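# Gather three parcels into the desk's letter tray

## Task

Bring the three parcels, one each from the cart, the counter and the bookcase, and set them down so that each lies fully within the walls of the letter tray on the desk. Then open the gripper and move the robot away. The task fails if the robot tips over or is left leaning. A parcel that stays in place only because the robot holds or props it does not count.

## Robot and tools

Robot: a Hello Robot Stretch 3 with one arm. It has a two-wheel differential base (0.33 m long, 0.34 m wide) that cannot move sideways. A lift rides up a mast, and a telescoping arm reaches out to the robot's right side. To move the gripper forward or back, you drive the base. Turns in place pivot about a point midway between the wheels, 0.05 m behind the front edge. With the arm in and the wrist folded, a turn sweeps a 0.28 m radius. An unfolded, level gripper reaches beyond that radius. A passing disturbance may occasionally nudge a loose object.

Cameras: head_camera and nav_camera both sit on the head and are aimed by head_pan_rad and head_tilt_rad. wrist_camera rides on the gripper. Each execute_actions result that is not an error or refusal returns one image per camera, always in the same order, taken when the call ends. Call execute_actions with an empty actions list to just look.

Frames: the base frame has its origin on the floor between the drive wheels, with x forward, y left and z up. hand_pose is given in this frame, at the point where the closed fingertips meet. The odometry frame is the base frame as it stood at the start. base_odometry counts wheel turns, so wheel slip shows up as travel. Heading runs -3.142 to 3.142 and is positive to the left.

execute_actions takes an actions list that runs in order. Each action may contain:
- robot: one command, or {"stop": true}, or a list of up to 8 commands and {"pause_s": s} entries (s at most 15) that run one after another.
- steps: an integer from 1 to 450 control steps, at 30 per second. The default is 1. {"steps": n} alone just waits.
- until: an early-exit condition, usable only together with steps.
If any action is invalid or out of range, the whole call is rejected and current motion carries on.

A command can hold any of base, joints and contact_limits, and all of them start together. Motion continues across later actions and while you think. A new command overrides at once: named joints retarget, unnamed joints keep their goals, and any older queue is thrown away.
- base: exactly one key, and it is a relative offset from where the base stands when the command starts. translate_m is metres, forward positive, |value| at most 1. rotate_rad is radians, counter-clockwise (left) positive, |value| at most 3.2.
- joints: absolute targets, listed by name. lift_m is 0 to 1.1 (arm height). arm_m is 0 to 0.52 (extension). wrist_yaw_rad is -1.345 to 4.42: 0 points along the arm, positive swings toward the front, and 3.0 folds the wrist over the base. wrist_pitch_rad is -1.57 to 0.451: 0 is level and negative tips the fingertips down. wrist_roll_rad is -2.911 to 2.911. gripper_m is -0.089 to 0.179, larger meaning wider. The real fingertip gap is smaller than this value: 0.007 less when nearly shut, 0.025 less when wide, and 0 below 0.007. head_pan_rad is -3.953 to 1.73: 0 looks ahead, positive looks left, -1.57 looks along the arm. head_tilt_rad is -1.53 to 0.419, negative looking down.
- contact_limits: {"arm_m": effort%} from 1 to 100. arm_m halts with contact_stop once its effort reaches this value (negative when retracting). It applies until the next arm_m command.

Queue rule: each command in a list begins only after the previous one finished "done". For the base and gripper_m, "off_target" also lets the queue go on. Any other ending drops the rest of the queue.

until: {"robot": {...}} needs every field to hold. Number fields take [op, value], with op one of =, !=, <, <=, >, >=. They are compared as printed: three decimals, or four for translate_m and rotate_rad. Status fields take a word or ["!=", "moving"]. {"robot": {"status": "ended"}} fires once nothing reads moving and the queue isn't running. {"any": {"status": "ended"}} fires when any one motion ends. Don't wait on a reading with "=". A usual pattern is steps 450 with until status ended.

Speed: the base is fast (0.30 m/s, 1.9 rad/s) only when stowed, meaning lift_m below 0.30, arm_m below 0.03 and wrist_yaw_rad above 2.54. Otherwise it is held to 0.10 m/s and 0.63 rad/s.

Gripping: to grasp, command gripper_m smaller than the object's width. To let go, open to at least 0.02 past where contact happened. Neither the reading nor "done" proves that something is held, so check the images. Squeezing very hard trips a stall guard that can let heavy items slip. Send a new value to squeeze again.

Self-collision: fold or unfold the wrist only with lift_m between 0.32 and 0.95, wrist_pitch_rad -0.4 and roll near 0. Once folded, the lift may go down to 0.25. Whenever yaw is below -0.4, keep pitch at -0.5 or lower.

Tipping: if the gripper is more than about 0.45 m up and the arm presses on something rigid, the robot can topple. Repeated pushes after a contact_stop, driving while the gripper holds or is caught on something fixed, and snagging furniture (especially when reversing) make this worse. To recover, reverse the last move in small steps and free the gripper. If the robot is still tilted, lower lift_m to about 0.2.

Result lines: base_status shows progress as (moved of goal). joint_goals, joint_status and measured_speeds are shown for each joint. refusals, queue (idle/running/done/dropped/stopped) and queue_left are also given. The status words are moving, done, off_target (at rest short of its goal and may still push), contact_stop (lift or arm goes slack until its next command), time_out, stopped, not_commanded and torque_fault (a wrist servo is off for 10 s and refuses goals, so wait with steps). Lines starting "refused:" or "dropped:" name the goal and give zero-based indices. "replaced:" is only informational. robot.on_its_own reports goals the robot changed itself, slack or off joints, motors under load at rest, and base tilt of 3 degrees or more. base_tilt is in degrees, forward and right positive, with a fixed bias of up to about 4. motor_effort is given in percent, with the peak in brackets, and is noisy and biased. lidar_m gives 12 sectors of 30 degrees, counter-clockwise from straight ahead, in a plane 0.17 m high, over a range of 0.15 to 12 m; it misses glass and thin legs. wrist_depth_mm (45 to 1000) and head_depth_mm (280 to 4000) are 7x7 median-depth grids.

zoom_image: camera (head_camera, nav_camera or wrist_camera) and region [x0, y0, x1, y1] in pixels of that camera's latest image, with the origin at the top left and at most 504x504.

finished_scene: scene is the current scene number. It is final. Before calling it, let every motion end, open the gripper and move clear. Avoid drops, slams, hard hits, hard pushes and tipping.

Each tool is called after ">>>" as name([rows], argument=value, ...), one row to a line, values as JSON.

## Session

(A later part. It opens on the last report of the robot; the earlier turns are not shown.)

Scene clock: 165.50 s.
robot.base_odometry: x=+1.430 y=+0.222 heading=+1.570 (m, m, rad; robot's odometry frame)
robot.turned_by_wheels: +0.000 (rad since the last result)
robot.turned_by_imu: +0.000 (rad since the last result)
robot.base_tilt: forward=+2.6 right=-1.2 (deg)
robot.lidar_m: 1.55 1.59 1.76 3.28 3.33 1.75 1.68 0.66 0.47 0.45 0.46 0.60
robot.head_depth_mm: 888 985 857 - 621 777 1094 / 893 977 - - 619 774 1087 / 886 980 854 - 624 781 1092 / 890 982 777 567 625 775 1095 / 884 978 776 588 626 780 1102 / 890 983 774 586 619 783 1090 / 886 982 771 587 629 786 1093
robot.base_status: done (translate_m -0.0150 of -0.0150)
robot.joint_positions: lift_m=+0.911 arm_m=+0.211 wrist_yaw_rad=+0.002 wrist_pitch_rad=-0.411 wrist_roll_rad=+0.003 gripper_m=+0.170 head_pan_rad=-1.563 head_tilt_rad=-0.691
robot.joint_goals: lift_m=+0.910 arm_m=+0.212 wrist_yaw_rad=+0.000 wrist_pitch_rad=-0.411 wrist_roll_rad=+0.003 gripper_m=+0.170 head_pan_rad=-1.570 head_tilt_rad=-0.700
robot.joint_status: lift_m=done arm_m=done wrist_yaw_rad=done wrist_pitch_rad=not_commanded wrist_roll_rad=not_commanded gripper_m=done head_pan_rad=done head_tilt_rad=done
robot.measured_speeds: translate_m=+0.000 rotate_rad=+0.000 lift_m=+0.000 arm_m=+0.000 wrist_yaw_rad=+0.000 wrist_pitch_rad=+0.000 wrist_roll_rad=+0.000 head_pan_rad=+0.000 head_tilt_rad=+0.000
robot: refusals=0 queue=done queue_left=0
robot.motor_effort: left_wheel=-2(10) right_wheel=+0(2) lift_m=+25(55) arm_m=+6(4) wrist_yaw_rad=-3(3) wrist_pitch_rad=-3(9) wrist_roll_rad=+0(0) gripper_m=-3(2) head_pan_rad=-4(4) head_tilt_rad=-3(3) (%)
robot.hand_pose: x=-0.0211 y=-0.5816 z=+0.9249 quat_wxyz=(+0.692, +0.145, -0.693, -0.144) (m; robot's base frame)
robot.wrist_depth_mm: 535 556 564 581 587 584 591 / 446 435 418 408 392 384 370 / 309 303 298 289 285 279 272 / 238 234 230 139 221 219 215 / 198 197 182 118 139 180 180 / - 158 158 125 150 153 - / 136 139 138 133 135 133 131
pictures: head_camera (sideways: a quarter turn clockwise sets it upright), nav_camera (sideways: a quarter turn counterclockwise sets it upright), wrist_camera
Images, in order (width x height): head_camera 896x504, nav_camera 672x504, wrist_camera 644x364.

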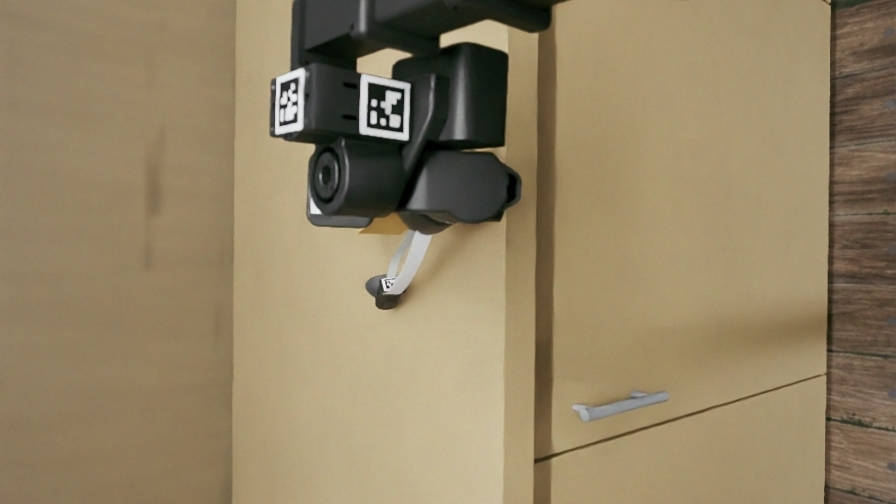

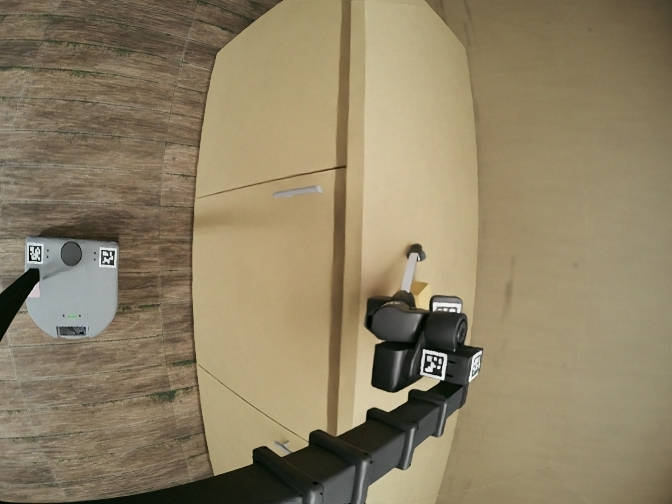

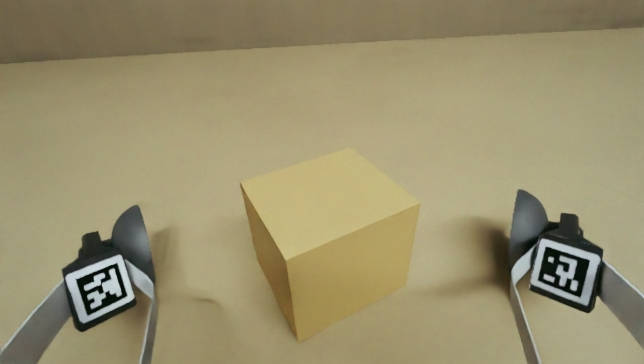

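>>> execute_actions([
  {"robot": [{"joints": {"lift_m": 0.92}}, {"joints": {"gripper_m": 0.03}}], "steps": 450, "until": {"robot": {"status": "ended"}}},
])

Scene clock: 172.87 s.
robot.base_odometry: x=+1.430 y=+0.222 heading=+1.570 (m, m, rad; robot's odometry frame)
robot.turned_by_wheels: +0.000 (rad since the last result)
robot.turned_by_imu: +0.000 (rad since the last result)
robot.base_tilt: forward=+2.5 right=-1.2 (deg)
robot.lidar_m: 1.55 1.59 1.76 3.27 3.29 1.74 1.67 0.66 0.47 0.45 0.46 0.60
robot.head_depth_mm: 887 979 - 562 621 776 1097 / 885 985 - - 622 775 1093 / 890 977 880 - 622 777 1086 / 889 981 794 586 623 778 1086 / 886 981 775 588 622 779 1095 / 883 979 774 585 622 781 1090 / 886 977 772 585 628 784 1092
robot.base_status: done (translate_m -0.0150 of -0.0150)
robot.joint_positions: lift_m=+0.920 arm_m=+0.212 wrist_yaw_rad=-0.001 wrist_pitch_rad=-0.425 wrist_roll_rad=+0.003 gripper_m=+0.031 head_pan_rad=-1.563 head_tilt_rad=-0.691
robot.joint_goals: lift_m=+0.920 arm_m=+0.212 wrist_yaw_rad=+0.000 wrist_pitch_rad=-0.425 wrist_roll_rad=+0.003 gripper_m=+0.030 head_pan_rad=-1.570 head_tilt_rad=-0.700
robot.joint_status: lift_m=done arm_m=done wrist_yaw_rad=done wrist_pitch_rad=not_commanded wrist_roll_rad=not_commanded gripper_m=done head_pan_rad=done head_tilt_rad=done
robot.measured_speeds: translate_m=+0.000 rotate_rad=+0.000 lift_m=+0.000 arm_m=+0.000 wrist_yaw_rad=+0.000 wrist_pitch_rad=+0.000 wrist_roll_rad=+0.000 head_pan_rad=+0.000 head_tilt_rad=+0.000
robot: refusals=0 queue=done queue_left=0
robot.motor_effort: left_wheel=-3(3) right_wheel=+1(2) lift_m=+54(55) arm_m=+3(5) wrist_yaw_rad=+1(2) wrist_pitch_rad=+6(8) wrist_roll_rad=+0(0) gripper_m=-13(92) head_pan_rad=-4(4) head_tilt_rad=-3(2) (%)
robot.hand_pose: x=-0.0218 y=-0.5801 z=+0.9307 quat_wxyz=(+0.690, +0.149, -0.692, -0.150) (m; robot's base frame)
robot.wrist_depth_mm: 540 555 550 570 579 588 599 / 452 432 421 406 394 384 377 / 314 311 302 297 293 284 277 / 245 243 237 147 229 226 222 / 200 198 196 125 130 187 184 / 169 168 160 134 151 159 157 / 146 145 144 142 140 139 138
pictures: head_camera (sideways: a quarter turn clockwise sets it upright), nav_camera (sideways: a quarter turn counterclockwise sets it upright), wrist_camera
Images, in order (width x height): head_camera 896x504, nav_camera 672x504, wrist_camera 644x364.

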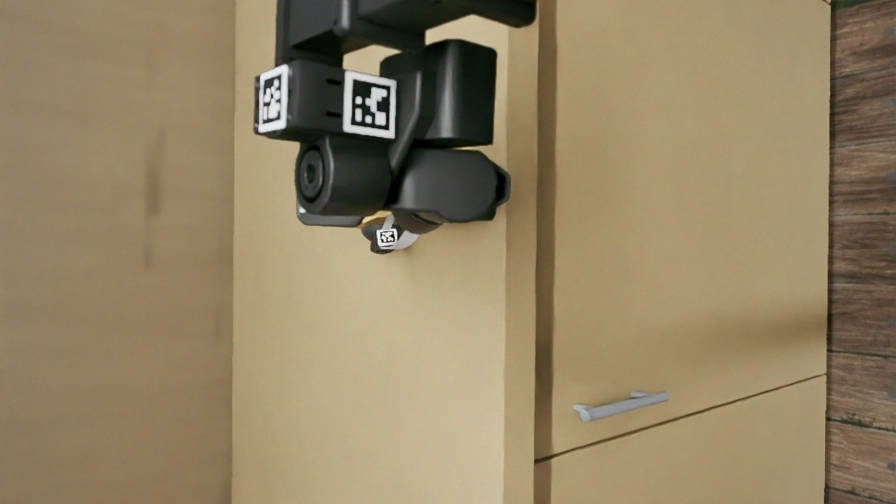

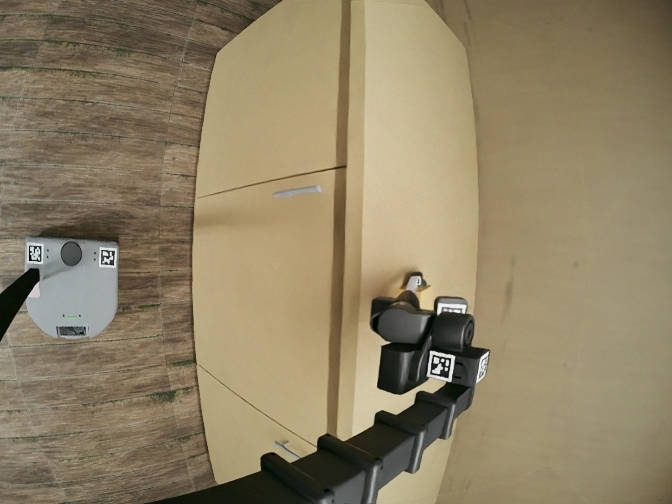

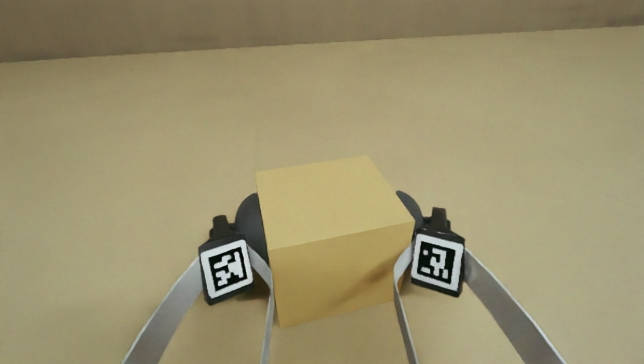

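>>> execute_actions([
  {"robot": [{"joints": {"lift_m": 0.945}}, {"joints": {"arm_m": 0.0}}], "steps": 450, "until": {"robot": {"status": "ended"}}},
  {"robot": {"base": {"rotate_rad": 1.83}, "joints": {"wrist_yaw_rad": 3.0, "wrist_pitch_rad": -0.4, "head_pan_rad": 0.0, "head_tilt_rad": -0.3}}, "steps": 450, "until": {"robot": {"wrist_yaw_rad_status": ["!=", "moving"]}}},
  {"robot": {"joints": {"lift_m": 0.28}}, "steps": 450, "until": {"robot": {"status": "ended"}}},
])

Scene clock: 214.93 s.
robot.base_odometry: x=+1.430 y=+0.222 heading=-2.883 (m, m, rad; robot's odometry frame)
robot.turned_by_wheels: +1.830 (rad since the last result)
robot.turned_by_imu: +1.812 (rad since the last result)
robot.base_tilt: forward=+2.5 right=-1.1 (deg)
robot.lidar_m: 3.28 2.63 1.67 0.97 0.53 0.45 0.45 0.50 0.84 1.55 1.75 2.38
robot.head_depth_mm: 3020 3154 3311 3530 2643 1889 1494 / 3070 3192 3376 3597 2605 1894 1471 / 3212 3401 3566 3688 2625 1882 1480 / 3285 3451 3647 3754 2675 1883 1477 / 3380 3514 3818 3825 2580 1854 1470 / 3427 3622 3799 - 2578 1889 1473 / 3416 3602 3820 3694 2565 1845 1455
robot.base_status: done (rotate_rad +1.8299 of +1.8300)
robot.joint_positions: lift_m=+0.280 arm_m=+0.001 wrist_yaw_rad=+2.998 wrist_pitch_rad=-0.423 wrist_roll_rad=+0.003 gripper_m=+0.031 head_pan_rad=-0.007 head_tilt_rad=-0.310
robot.joint_goals: lift_m=+0.280 arm_m=+0.000 wrist_yaw_rad=+3.000 wrist_pitch_rad=-0.400 wrist_roll_rad=+0.003 gripper_m=+0.030 head_pan_rad=+0.000 head_tilt_rad=-0.300
robot.joint_status: lift_m=done arm_m=done wrist_yaw_rad=done wrist_pitch_rad=done wrist_roll_rad=not_commanded gripper_m=done head_pan_rad=done head_tilt_rad=done
robot.measured_speeds: translate_m=+0.000 rotate_rad=+0.000 lift_m=+0.000 arm_m=+0.000 wrist_yaw_rad=+0.000 wrist_pitch_rad=+0.000 wrist_roll_rad=+0.000 head_pan_rad=+0.000 head_tilt_rad=+0.000
robot: refusals=0 queue=done queue_left=0
robot.motor_effort: left_wheel=-3(10) right_wheel=+1(3) lift_m=+32(56) arm_m=-3(3) wrist_yaw_rad=+1(3) wrist_pitch_rad=+13(14) wrist_roll_rad=+0(0) gripper_m=-12(15) head_pan_rad=+4(55) head_tilt_rad=+3(21) (%)
robot.hand_pose: x=+0.0107 y=+0.0755 z=+0.2919 quat_wxyz=(+0.198, +0.701, +0.098, +0.678) (m; robot's base frame)
robot.wrist_depth_mm: 490 - - - - - - / 505 - - - - - - / 515 - 905 872 893 865 842 / 577 710 713 148 681 672 662 / 573 587 - 125 130 562 551 / 505 511 - 134 447 473 478 / 445 - - - 416 413 412
pictures: head_camera (sideways: a quarter turn clockwise sets it upright), nav_camera (sideways: a quarter turn counterclockwise sets it upright), wrist_camera
Images, in order (width x height): head_camera 896x504, nav_camera 672x504, wrist_camera 644x364.

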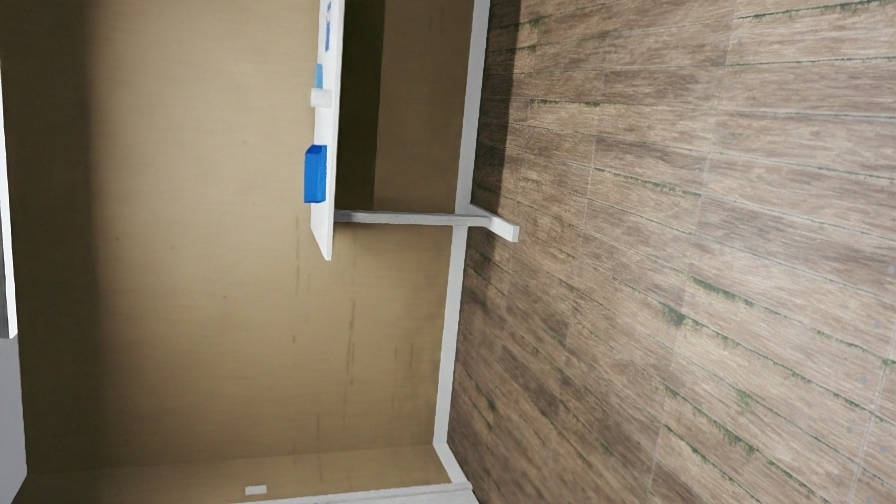

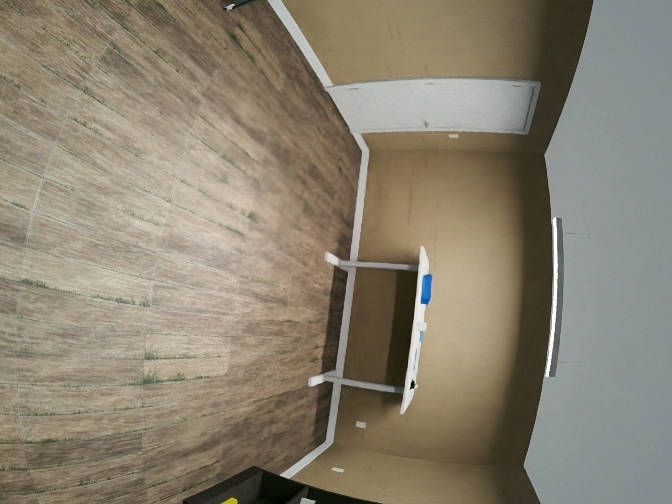

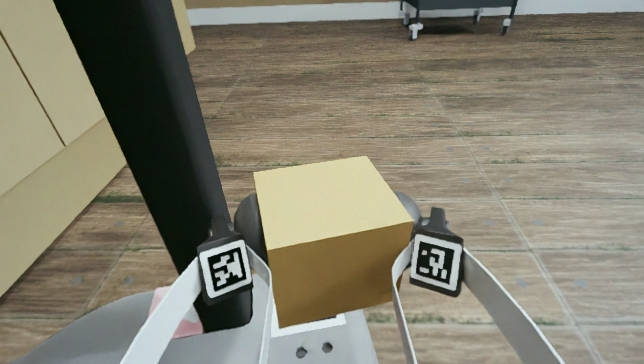

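>>> execute_actions([
  {"robot": [{"base": {"rotate_rad": -0.03}}, {"base": {"translate_m": 1.0}}, {"base": {"translate_m": 1.0}}, {"base": {"translate_m": 0.475}}, {"base": {"rotate_rad": 1.39}, "joints": {"head_pan_rad": -1.57, "head_tilt_rad": -0.5}}], "steps": 450, "until": {"robot": {"status": "ended"}}},
])

Scene clock: 240.73 s.
robot.base_odometry: x=-0.981 y=-0.338 heading=-2.197 (m, m, rad; robot's odometry frame)
robot.turned_by_wheels: +0.686 (rad since the last result)
robot.turned_by_imu: +0.683 (rad since the last result)
robot.base_tilt: forward=+3.5 right=-1.4 (deg)
robot.lidar_m: 1.56 1.72 1.77 2.02 2.87 2.90 2.04 1.73 1.35 1.33 1.25 0.81
robot.head_depth_mm: 1435 1594 1166 823 1592 1564 1288 / 1352 1487 1173 731 1990 1550 1278 / 1269 1392 1163 660 1865 1551 1282 / 1197 1303 1077 730 1761 1553 1285 / 1132 1228 1153 725 596 1548 1276 / 1084 1160 1150 681 573 1547 1280 / 1025 1105 1141 715 546 1513 1277
robot.base_status: moving (rotate_rad +0.7165 of +1.3900)
robot.joint_positions: lift_m=+0.280 arm_m=+0.001 wrist_yaw_rad=+2.999 wrist_pitch_rad=-0.423 wrist_roll_rad=+0.003 gripper_m=+0.031 head_pan_rad=-1.474 head_tilt_rad=-0.493
robot.joint_goals: lift_m=+0.280 arm_m=+0.000 wrist_yaw_rad=+3.000 wrist_pitch_rad=-0.400 wrist_roll_rad=+0.003 gripper_m=+0.030 head_pan_rad=-1.570 head_tilt_rad=-0.500
robot.joint_status: lift_m=done arm_m=done wrist_yaw_rad=done wrist_pitch_rad=done wrist_roll_rad=not_commanded gripper_m=done head_pan_rad=moving head_tilt_rad=moving
robot.measured_speeds: translate_m=+0.000 rotate_rad=+1.599 lift_m=+0.000 arm_m=+0.000 wrist_yaw_rad=+0.000 wrist_pitch_rad=+0.000 wrist_roll_rad=+0.000 head_pan_rad=-1.295 head_tilt_rad=+0.000
robot: refusals=0 queue=running queue_left=0
robot.motor_effort: left_wheel=-5(13) right_wheel=+4(6) lift_m=+32(32) arm_m=-3(3) wrist_yaw_rad=+1(1) wrist_pitch_rad=+13(13) wrist_roll_rad=+0(0) gripper_m=-13(13) head_pan_rad=-32(53) head_tilt_rad=-2(14) (%)
robot.hand_pose: x=+0.0106 y=+0.0755 z=+0.2919 quat_wxyz=(+0.198, +0.701, +0.099, +0.678) (m; robot's base frame)
robot.wrist_depth_mm: - - - - - - - / - - - - - - - / 965 - 894 894 871 873 860 / 731 721 718 147 680 675 659 / 595 586 - 125 130 556 548 / 505 509 - 134 458 472 471 / 459 - - - 420 416 413
pictures: head_camera (sideways: a quarter turn clockwise sets it upright), nav_camera (sideways: a quarter turn counterclockwise sets it upright), wrist_camera
Images, in order (width x height): head_camera 896x504, nav_camera 672x504, wrist_camera 644x364.

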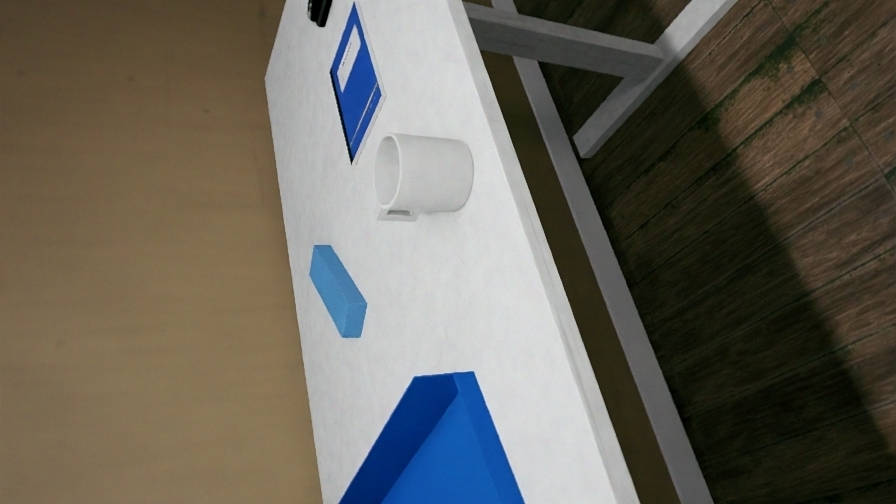

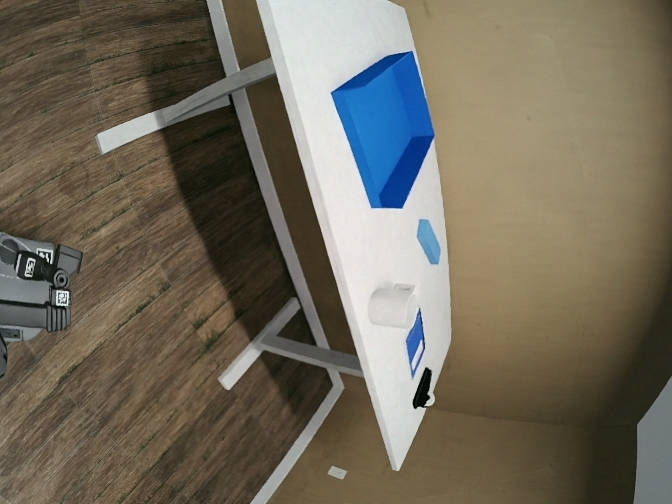

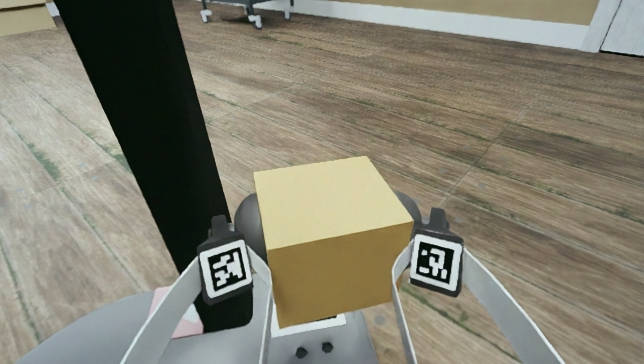

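>>> execute_actions([
  {"steps": 200, "until": {"robot": {"status": "ended"}}},
])

Scene clock: 243.13 s.
robot.base_odometry: x=-0.981 y=-0.338 heading=-1.523 (m, m, rad; robot's odometry frame)
robot.turned_by_wheels: +0.673 (rad since the last result)
robot.turned_by_imu: +0.665 (rad since the last result)
robot.base_tilt: forward=+2.6 right=-1.1 (deg)
robot.lidar_m: 1.73 1.83 2.02 2.87 2.83 2.03 1.73 1.33 1.30 0.81 1.30 1.79
robot.head_depth_mm: 1017 1110 1152 680 555 1562 1285 / 1022 1113 1163 724 574 1557 1282 / 1028 1121 1167 726 576 1564 1276 / 1031 1124 1159 722 573 1548 1283 / 1044 1124 1147 725 569 1153 1234 / 1044 1141 1200 723 570 1551 1277 / 1048 1144 1255 721 570 1538 1272
robot.base_status: done (rotate_rad +1.3899 of +1.3900)
robot.joint_positions: lift_m=+0.280 arm_m=+0.001 wrist_yaw_rad=+2.999 wrist_pitch_rad=-0.423 wrist_roll_rad=+0.003 gripper_m=+0.031 head_pan_rad=-1.563 head_tilt_rad=-0.494
robot.joint_goals: lift_m=+0.280 arm_m=+0.000 wrist_yaw_rad=+3.000 wrist_pitch_rad=-0.400 wrist_roll_rad=+0.003 gripper_m=+0.030 head_pan_rad=-1.570 head_tilt_rad=-0.500
robot.joint_status: lift_m=done arm_m=done wrist_yaw_rad=done wrist_pitch_rad=done wrist_roll_rad=not_commanded gripper_m=done head_pan_rad=done head_tilt_rad=done
robot.measured_speeds: translate_m=+0.000 rotate_rad=+0.000 lift_m=+0.000 arm_m=+0.000 wrist_yaw_rad=+0.000 wrist_pitch_rad=+0.000 wrist_roll_rad=+0.000 head_pan_rad=+0.000 head_tilt_rad=+0.000
robot: refusals=0 queue=done queue_left=0
robot.motor_effort: left_wheel=-2(6) right_wheel=+1(2) lift_m=+32(32) arm_m=-3(3) wrist_yaw_rad=+1(1) wrist_pitch_rad=+13(12) wrist_roll_rad=+0(0) gripper_m=-13(13) head_pan_rad=-4(27) head_tilt_rad=-1(2) (%)
robot.hand_pose: x=+0.0106 y=+0.0755 z=+0.2919 quat_wxyz=(+0.198, +0.701, +0.099, +0.678) (m; robot's base frame)
robot.wrist_depth_mm: - - - - - - - / - - - - - - - / 949 - 925 885 876 865 832 / 741 720 704 148 687 673 658 / 594 594 - 125 130 552 545 / 507 517 - 134 458 480 475 / 448 - - - 419 417 409
pictures: head_camera (sideways: a quarter turn clockwise sets it upright), nav_camera (sideways: a quarter turn counterclockwise sets it upright), wrist_camera
Images, in order (width x height): head_camera 896x504, nav_camera 672x504, wrist_camera 644x364.

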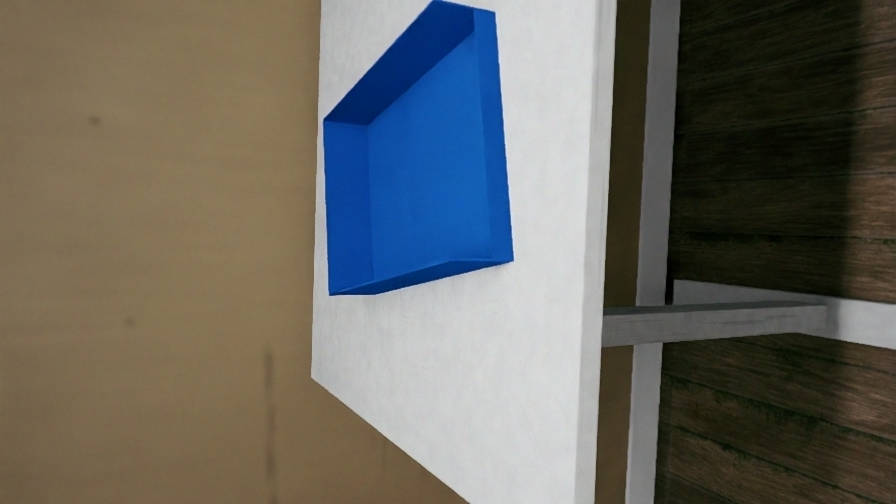

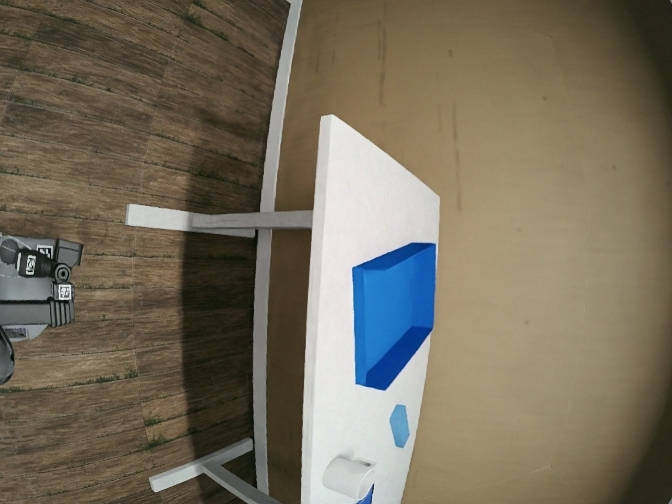

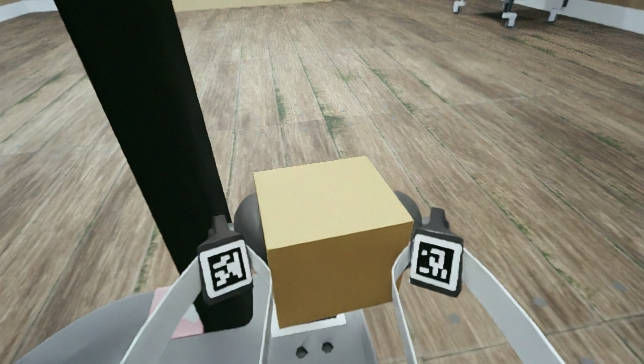

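>>> execute_actions([
  {"robot": [{"base": {"translate_m": -0.12}, "joints": {"lift_m": 0.9}}, {"joints": {"wrist_yaw_rad": 1.57}}, {"joints": {"lift_m": 1.07}}, {"joints": {"wrist_yaw_rad": 0.0}}], "steps": 450, "until": {"robot": {"status": "ended"}}},
])

Scene clock: 312.10 s.
robot.base_odometry: x=-0.987 y=-0.218 heading=-1.523 (m, m, rad; robot's odometry frame)
robot.turned_by_wheels: +0.000 (rad since the last result)
robot.turned_by_imu: +0.000 (rad since the last result)
robot.base_tilt: forward=+2.5 right=-1.1 (deg)
robot.lidar_m: 1.84 1.95 2.10 2.87 2.66 1.89 1.62 1.23 1.30 1.25 0.83 1.78
robot.head_depth_mm: 1013 1098 - - - - - / 1021 1100 - - - - - / 1026 1114 - - - - - / 1032 1127 1150 720 599 1547 1283 / 1036 1136 1153 720 572 1555 1278 / 1045 1141 1146 718 571 1197 1232 / 1049 1143 1210 719 568 1546 1264
robot.base_status: done (translate_m -0.1200 of -0.1200)
robot.joint_positions: lift_m=+1.070 arm_m=+0.001 wrist_yaw_rad=+0.002 wrist_pitch_rad=-0.423 wrist_roll_rad=+0.003 gripper_m=+0.031 head_pan_rad=-1.563 head_tilt_rad=-0.494
robot.joint_goals: lift_m=+1.070 arm_m=+0.000 wrist_yaw_rad=+0.000 wrist_pitch_rad=-0.400 wrist_roll_rad=+0.003 gripper_m=+0.030 head_pan_rad=-1.570 head_tilt_rad=-0.500
robot.joint_status: lift_m=done arm_m=done wrist_yaw_rad=done wrist_pitch_rad=done wrist_roll_rad=not_commanded gripper_m=done head_pan_rad=done head_tilt_rad=done
robot.measured_speeds: translate_m=+0.000 rotate_rad=+0.000 lift_m=+0.000 arm_m=+0.000 wrist_yaw_rad=+0.000 wrist_pitch_rad=+0.000 wrist_roll_rad=+0.000 head_pan_rad=+0.000 head_tilt_rad=+0.000
robot: refusals=0 queue=done queue_left=0
robot.motor_effort: left_wheel=-2(14) right_wheel=+1(4) lift_m=+54(57) arm_m=-3(3) wrist_yaw_rad=-2(3) wrist_pitch_rad=+12(12) wrist_roll_rad=+0(0) gripper_m=-13(14) head_pan_rad=-5(5) head_tilt_rad=-2(2) (%)
robot.hand_pose: x=-0.0211 y=-0.3697 z=+1.0812 quat_wxyz=(+0.691, +0.149, -0.692, -0.148) (m; robot's base frame)
robot.wrist_depth_mm: 924 933 935 926 925 943 968 / 999 873 678 687 722 671 686 / - 539 553 511 524 511 361 / 447 425 409 147 418 394 324 / 364 358 354 125 130 340 335 / 327 321 - 134 - - - / - - - - - - -
pictures: head_camera (sideways: a quarter turn clockwise sets it upright), nav_camera (sideways: a quarter turn counterclockwise sets it upright), wrist_camera
Images, in order (width x height): head_camera 896x504, nav_camera 672x504, wrist_camera 644x364.

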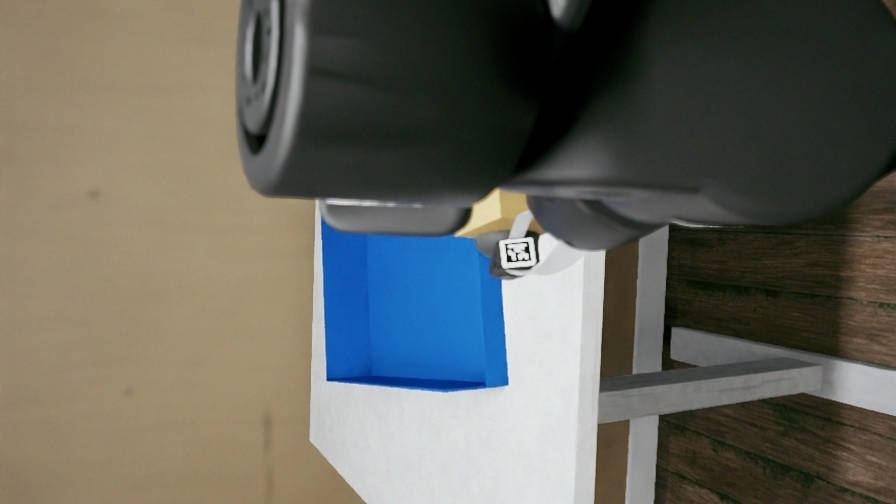

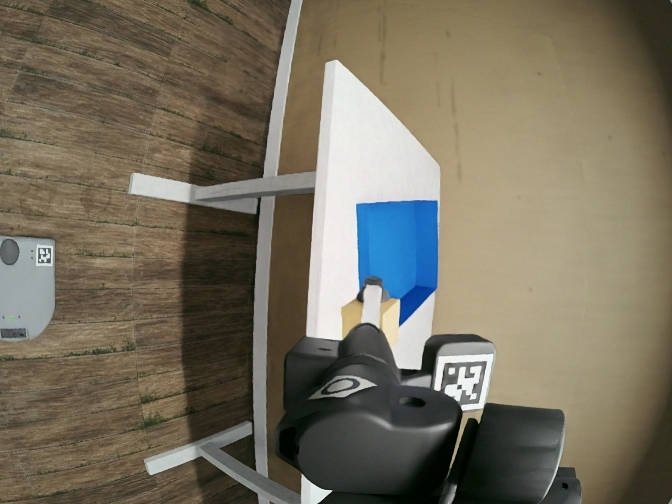

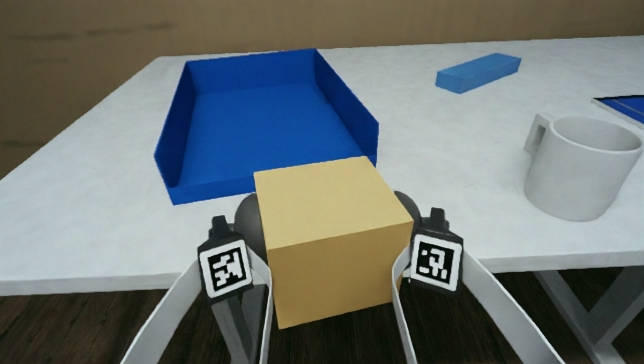

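>>> execute_actions([
  {"robot": {"base": {"translate_m": 0.07}, "joints": {"arm_m": 0.27}}, "steps": 450, "until": {"robot": {"status": "ended"}}},
])

Scene clock: 322.50 s.
robot.base_odometry: x=-0.983 y=-0.288 heading=-1.523 (m, m, rad; robot's odometry frame)
robot.turned_by_wheels: +0.000 (rad since the last result)
robot.turned_by_imu: +0.000 (rad since the last result)
robot.base_tilt: forward=+2.6 right=-1.2 (deg)
robot.lidar_m: 1.78 1.88 2.05 2.87 2.76 1.97 1.68 1.28 1.30 0.82 0.82 1.78
robot.head_depth_mm: 1012 - 997 731 553 1563 1281 / 1009 - 929 687 576 1565 1280 / 1025 - - 722 576 1554 1276 / 1034 1123 1156 717 572 1544 1280 / 1043 1129 1157 716 572 1432 1236 / 1049 1143 1149 722 571 1496 1283 / 1047 1141 1241 722 570 1553 1275
robot.base_status: done (translate_m +0.0700 of +0.0700)
robot.joint_positions: lift_m=+1.070 arm_m=+0.270 wrist_yaw_rad=+0.001 wrist_pitch_rad=-0.423 wrist_roll_rad=+0.003 gripper_m=+0.031 head_pan_rad=-1.563 head_tilt_rad=-0.494
robot.joint_goals: lift_m=+1.070 arm_m=+0.270 wrist_yaw_rad=+0.000 wrist_pitch_rad=-0.400 wrist_roll_rad=+0.003 gripper_m=+0.030 head_pan_rad=-1.570 head_tilt_rad=-0.500
robot.joint_status: lift_m=done arm_m=done wrist_yaw_rad=done wrist_pitch_rad=done wrist_roll_rad=not_commanded gripper_m=done head_pan_rad=done head_tilt_rad=done
robot.measured_speeds: translate_m=+0.000 rotate_rad=+0.000 lift_m=+0.000 arm_m=+0.000 wrist_yaw_rad=+0.000 wrist_pitch_rad=+0.000 wrist_roll_rad=+0.000 head_pan_rad=+0.000 head_tilt_rad=+0.000
robot: refusals=0 queue=done queue_left=0
robot.motor_effort: left_wheel=-2(4) right_wheel=+1(3) lift_m=+54(54) arm_m=+3(2) wrist_yaw_rad=-1(2) wrist_pitch_rad=+12(12) wrist_roll_rad=+0(0) gripper_m=-13(13) head_pan_rad=-5(4) head_tilt_rad=-2(2) (%)
robot.hand_pose: x=-0.0214 y=-0.6384 z=+1.0812 quat_wxyz=(+0.691, +0.149, -0.692, -0.149) (m; robot's base frame)
robot.wrist_depth_mm: 677 680 686 689 692 698 703 / 743 731 713 739 720 702 676 / 816 562 450 475 497 511 456 / 461 421 422 148 332 403 402 / 360 344 350 125 130 325 330 / 305 285 278 135 270 233 282 / 263 252 258 249 253 243 241
pictures: head_camera (sideways: a quarter turn clockwise sets it upright), nav_camera (sideways: a quarter turn counterclockwise sets it upright), wrist_camera
Images, in order (width x height): head_camera 896x504, nav_camera 672x504, wrist_camera 644x364.

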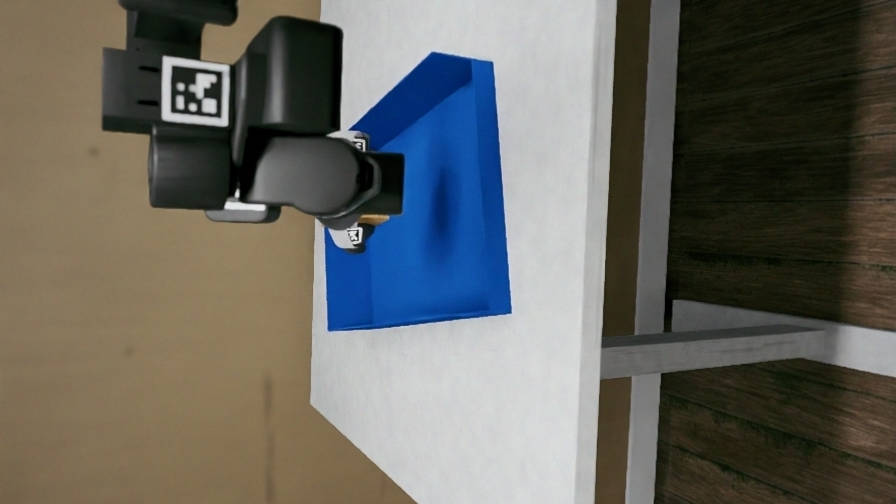

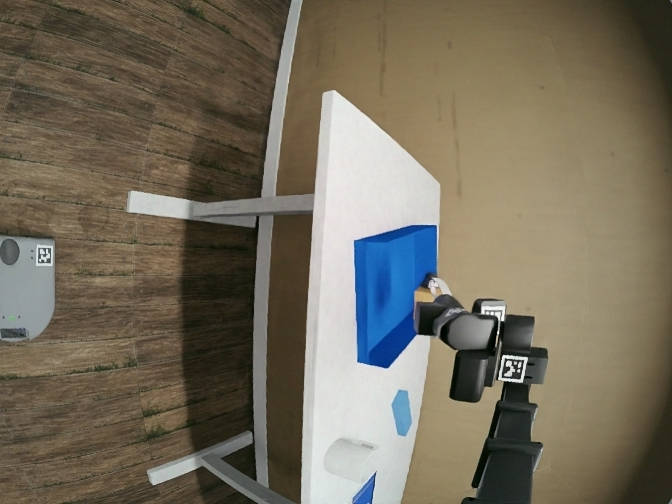

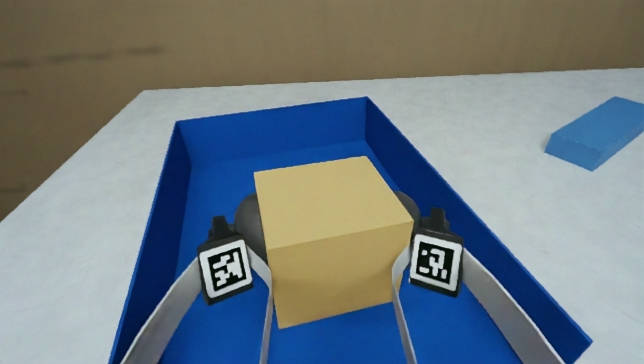

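>>> execute_actions([
  {"robot": {"joints": {"arm_m": 0.46}}, "steps": 450, "until": {"robot": {"status": "ended"}}},
])

Scene clock: 368.00 s.
robot.base_odometry: x=-0.983 y=-0.288 heading=-1.523 (m, m, rad; robot's odometry frame)
robot.turned_by_wheels: +0.000 (rad since the last result)
robot.turned_by_imu: +0.000 (rad since the last result)
robot.base_tilt: forward=+2.6 right=-1.1 (deg)
robot.lidar_m: 1.78 1.88 2.05 2.87 2.75 1.97 1.68 1.29 1.29 0.82 0.82 1.78
robot.head_depth_mm: 1006 1133 1160 732 553 1555 1288 / 1020 - 1163 684 576 1565 1285 / 1030 - 920 721 576 1553 1272 / 1031 1127 929 719 573 1547 1274 / 1037 1130 1156 719 573 1428 1242 / 1041 1132 1144 723 571 1504 1274 / 1050 1141 1240 720 570 1537 1274
robot.base_status: done (translate_m +0.0700 of +0.0700)
robot.joint_positions: lift_m=+1.070 arm_m=+0.460 wrist_yaw_rad=+0.001 wrist_pitch_rad=-0.423 wrist_roll_rad=+0.003 gripper_m=+0.031 head_pan_rad=-1.563 head_tilt_rad=-0.494
robot.joint_goals: lift_m=+1.070 arm_m=+0.460 wrist_yaw_rad=+0.000 wrist_pitch_rad=-0.400 wrist_roll_rad=+0.003 gripper_m=+0.030 head_pan_rad=-1.570 head_tilt_rad=-0.500
robot.joint_status: lift_m=done arm_m=done wrist_yaw_rad=done wrist_pitch_rad=done wrist_roll_rad=not_commanded gripper_m=done head_pan_rad=done head_tilt_rad=done
robot.measured_speeds: translate_m=+0.000 rotate_rad=+0.000 lift_m=+0.000 arm_m=+0.000 wrist_yaw_rad=+0.000 wrist_pitch_rad=+0.000 wrist_roll_rad=+0.000 head_pan_rad=+0.000 head_tilt_rad=+0.000
robot: refusals=0 queue=done queue_left=0
robot.motor_effort: left_wheel=-2(2) right_wheel=+1(1) lift_m=+55(54) arm_m=+3(2) wrist_yaw_rad=-1(1) wrist_pitch_rad=+12(12) wrist_roll_rad=+0(0) gripper_m=-13(13) head_pan_rad=-5(4) head_tilt_rad=-2(2) (%)
robot.hand_pose: x=-0.0214 y=-0.8284 z=+1.0812 quat_wxyz=(+0.691, +0.149, -0.692, -0.149) (m; robot's base frame)
robot.wrist_depth_mm: 498 506 507 505 506 519 518 / 546 550 551 561 556 565 566 / 608 560 555 538 520 515 494 / 461 435 425 147 412 404 401 / 359 278 279 125 130 337 332 / 295 288 279 134 255 285 284 / 215 252 254 247 246 212 246
pictures: head_camera (sideways: a quarter turn clockwise sets it upright), nav_camera (sideways: a quarter turn counterclockwise sets it upright), wrist_camera
Images, in order (width x height): head_camera 896x504, nav_camera 672x504, wrist_camera 644x364.

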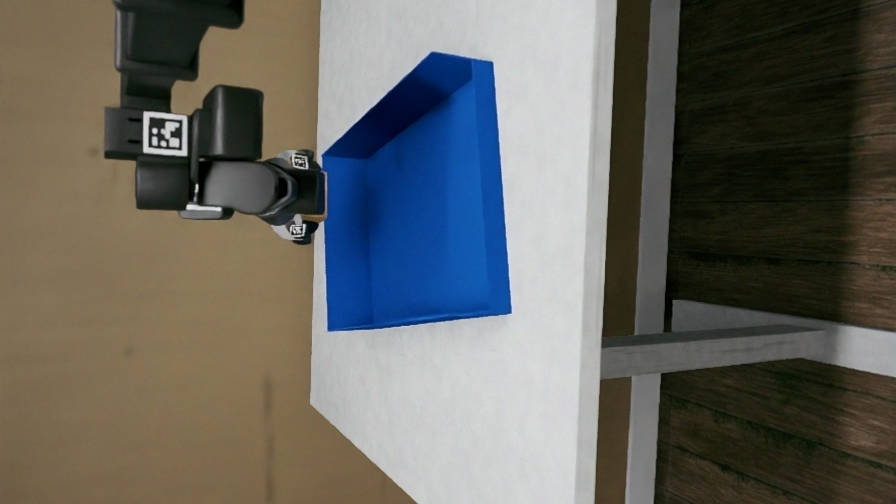

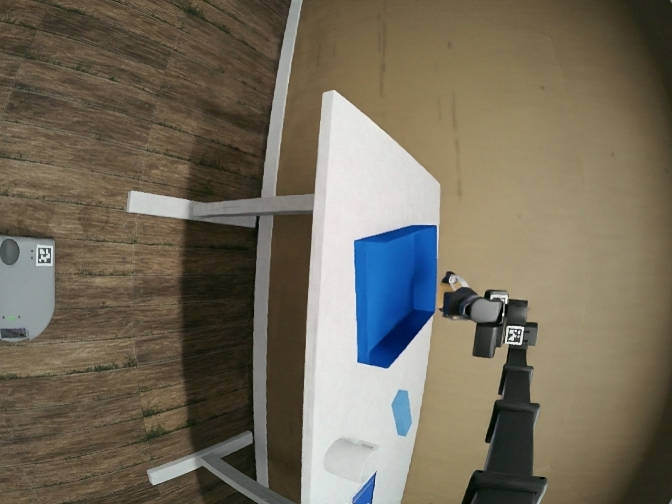

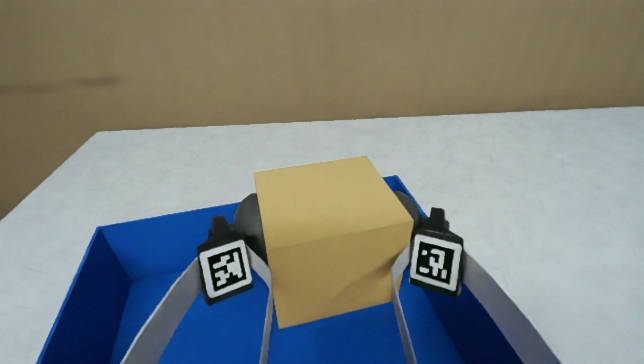

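>>> execute_actions([
  {"robot": {"base": {"translate_m": 0.05}}, "steps": 450, "until": {"robot": {"status": "ended"}}},
  {"robot": {"joints": {"lift_m": 0.985}}, "steps": 450, "until": {"robot": {"status": "ended"}}},
])

Scene clock: 378.10 s.
robot.base_odometry: x=-0.981 y=-0.338 heading=-1.523 (m, m, rad; robot's odometry frame)
robot.turned_by_wheels: +0.000 (rad since the last result)
robot.turned_by_imu: +0.000 (rad since the last result)
robot.base_tilt: forward=+2.6 right=-1.1 (deg)
robot.lidar_m: 1.73 1.82 2.02 2.87 2.82 2.03 1.73 1.33 1.30 0.80 1.30 1.78
robot.head_depth_mm: 1012 1107 - 657 554 1557 1287 / 1020 1099 995 725 574 1560 1283 / 1029 1112 - 723 575 1554 1284 / 1033 1123 1156 721 574 1546 1288 / 1036 1129 1150 723 573 1160 1232 / 1045 1139 1200 721 569 1543 1264 / 1053 1142 1256 722 570 1544 1278
robot.base_status: done (translate_m +0.0500 of +0.0500)
robot.joint_positions: lift_m=+0.985 arm_m=+0.460 wrist_yaw_rad=+0.001 wrist_pitch_rad=-0.423 wrist_roll_rad=+0.003 gripper_m=+0.031 head_pan_rad=-1.563 head_tilt_rad=-0.494
robot.joint_goals: lift_m=+0.985 arm_m=+0.460 wrist_yaw_rad=+0.000 wrist_pitch_rad=-0.400 wrist_roll_rad=+0.003 gripper_m=+0.030 head_pan_rad=-1.570 head_tilt_rad=-0.500
robot.joint_status: lift_m=done arm_m=done wrist_yaw_rad=done wrist_pitch_rad=done wrist_roll_rad=not_commanded gripper_m=done head_pan_rad=done head_tilt_rad=done
robot.measured_speeds: translate_m=+0.000 rotate_rad=+0.000 lift_m=+0.000 arm_m=+0.000 wrist_yaw_rad=+0.000 wrist_pitch_rad=+0.000 wrist_roll_rad=+0.000 head_pan_rad=+0.000 head_tilt_rad=+0.000
robot: refusals=0 queue=done queue_left=0
robot.motor_effort: left_wheel=-2(4) right_wheel=+0(4) lift_m=+32(54) arm_m=+3(3) wrist_yaw_rad=-1(1) wrist_pitch_rad=+12(13) wrist_roll_rad=+0(0) gripper_m=-13(13) head_pan_rad=-4(4) head_tilt_rad=-2(2) (%)
robot.hand_pose: x=-0.0214 y=-0.8284 z=+0.9969 quat_wxyz=(+0.691, +0.149, -0.692, -0.149) (m; robot's base frame)
robot.wrist_depth_mm: 494 500 511 512 515 512 524 / 551 531 499 481 468 457 445 / 384 332 232 244 262 234 330 / 291 225 248 148 266 234 174 / 155 212 228 125 130 215 172 / 137 183 182 134 177 186 173 / 131 161 167 161 164 162 160
pictures: head_camera (sideways: a quarter turn clockwise sets it upright), nav_camera (sideways: a quarter turn counterclockwise sets it upright), wrist_camera
Images, in order (width x height): head_camera 896x504, nav_camera 672x504, wrist_camera 644x364.

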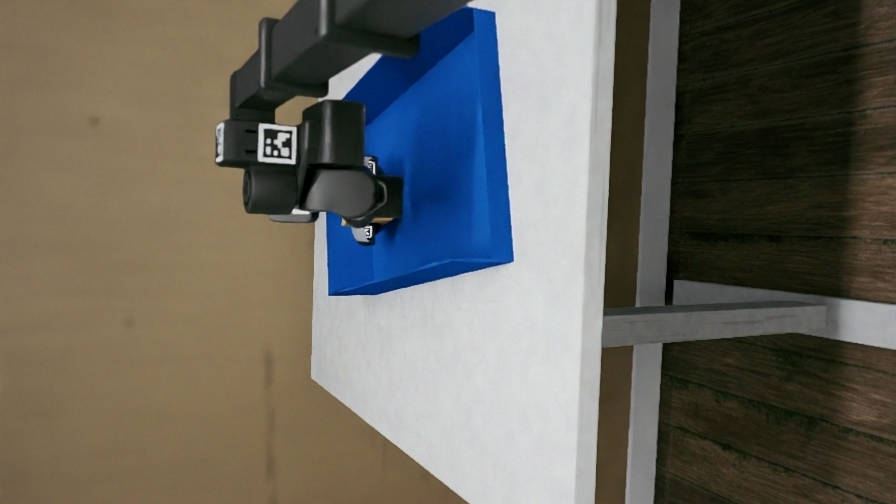

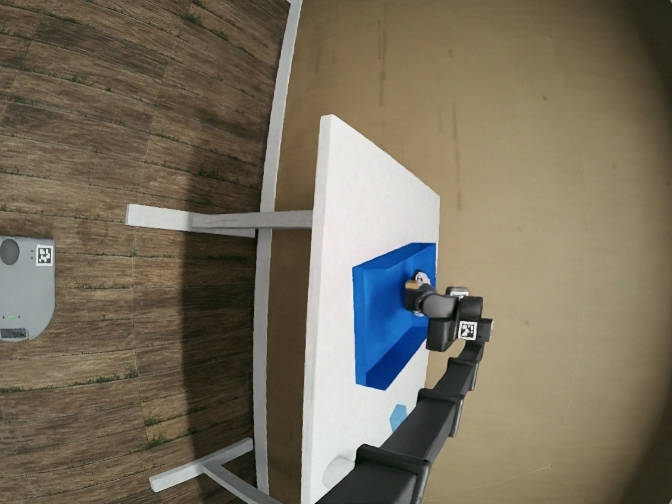

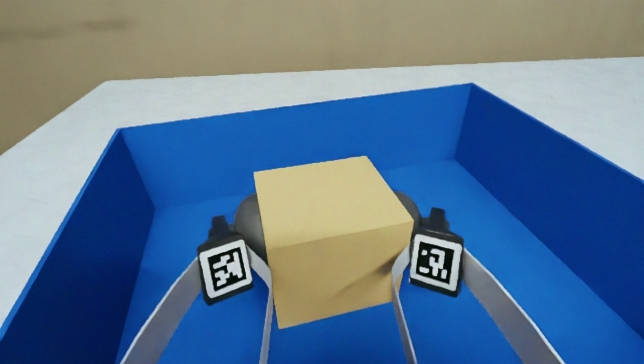

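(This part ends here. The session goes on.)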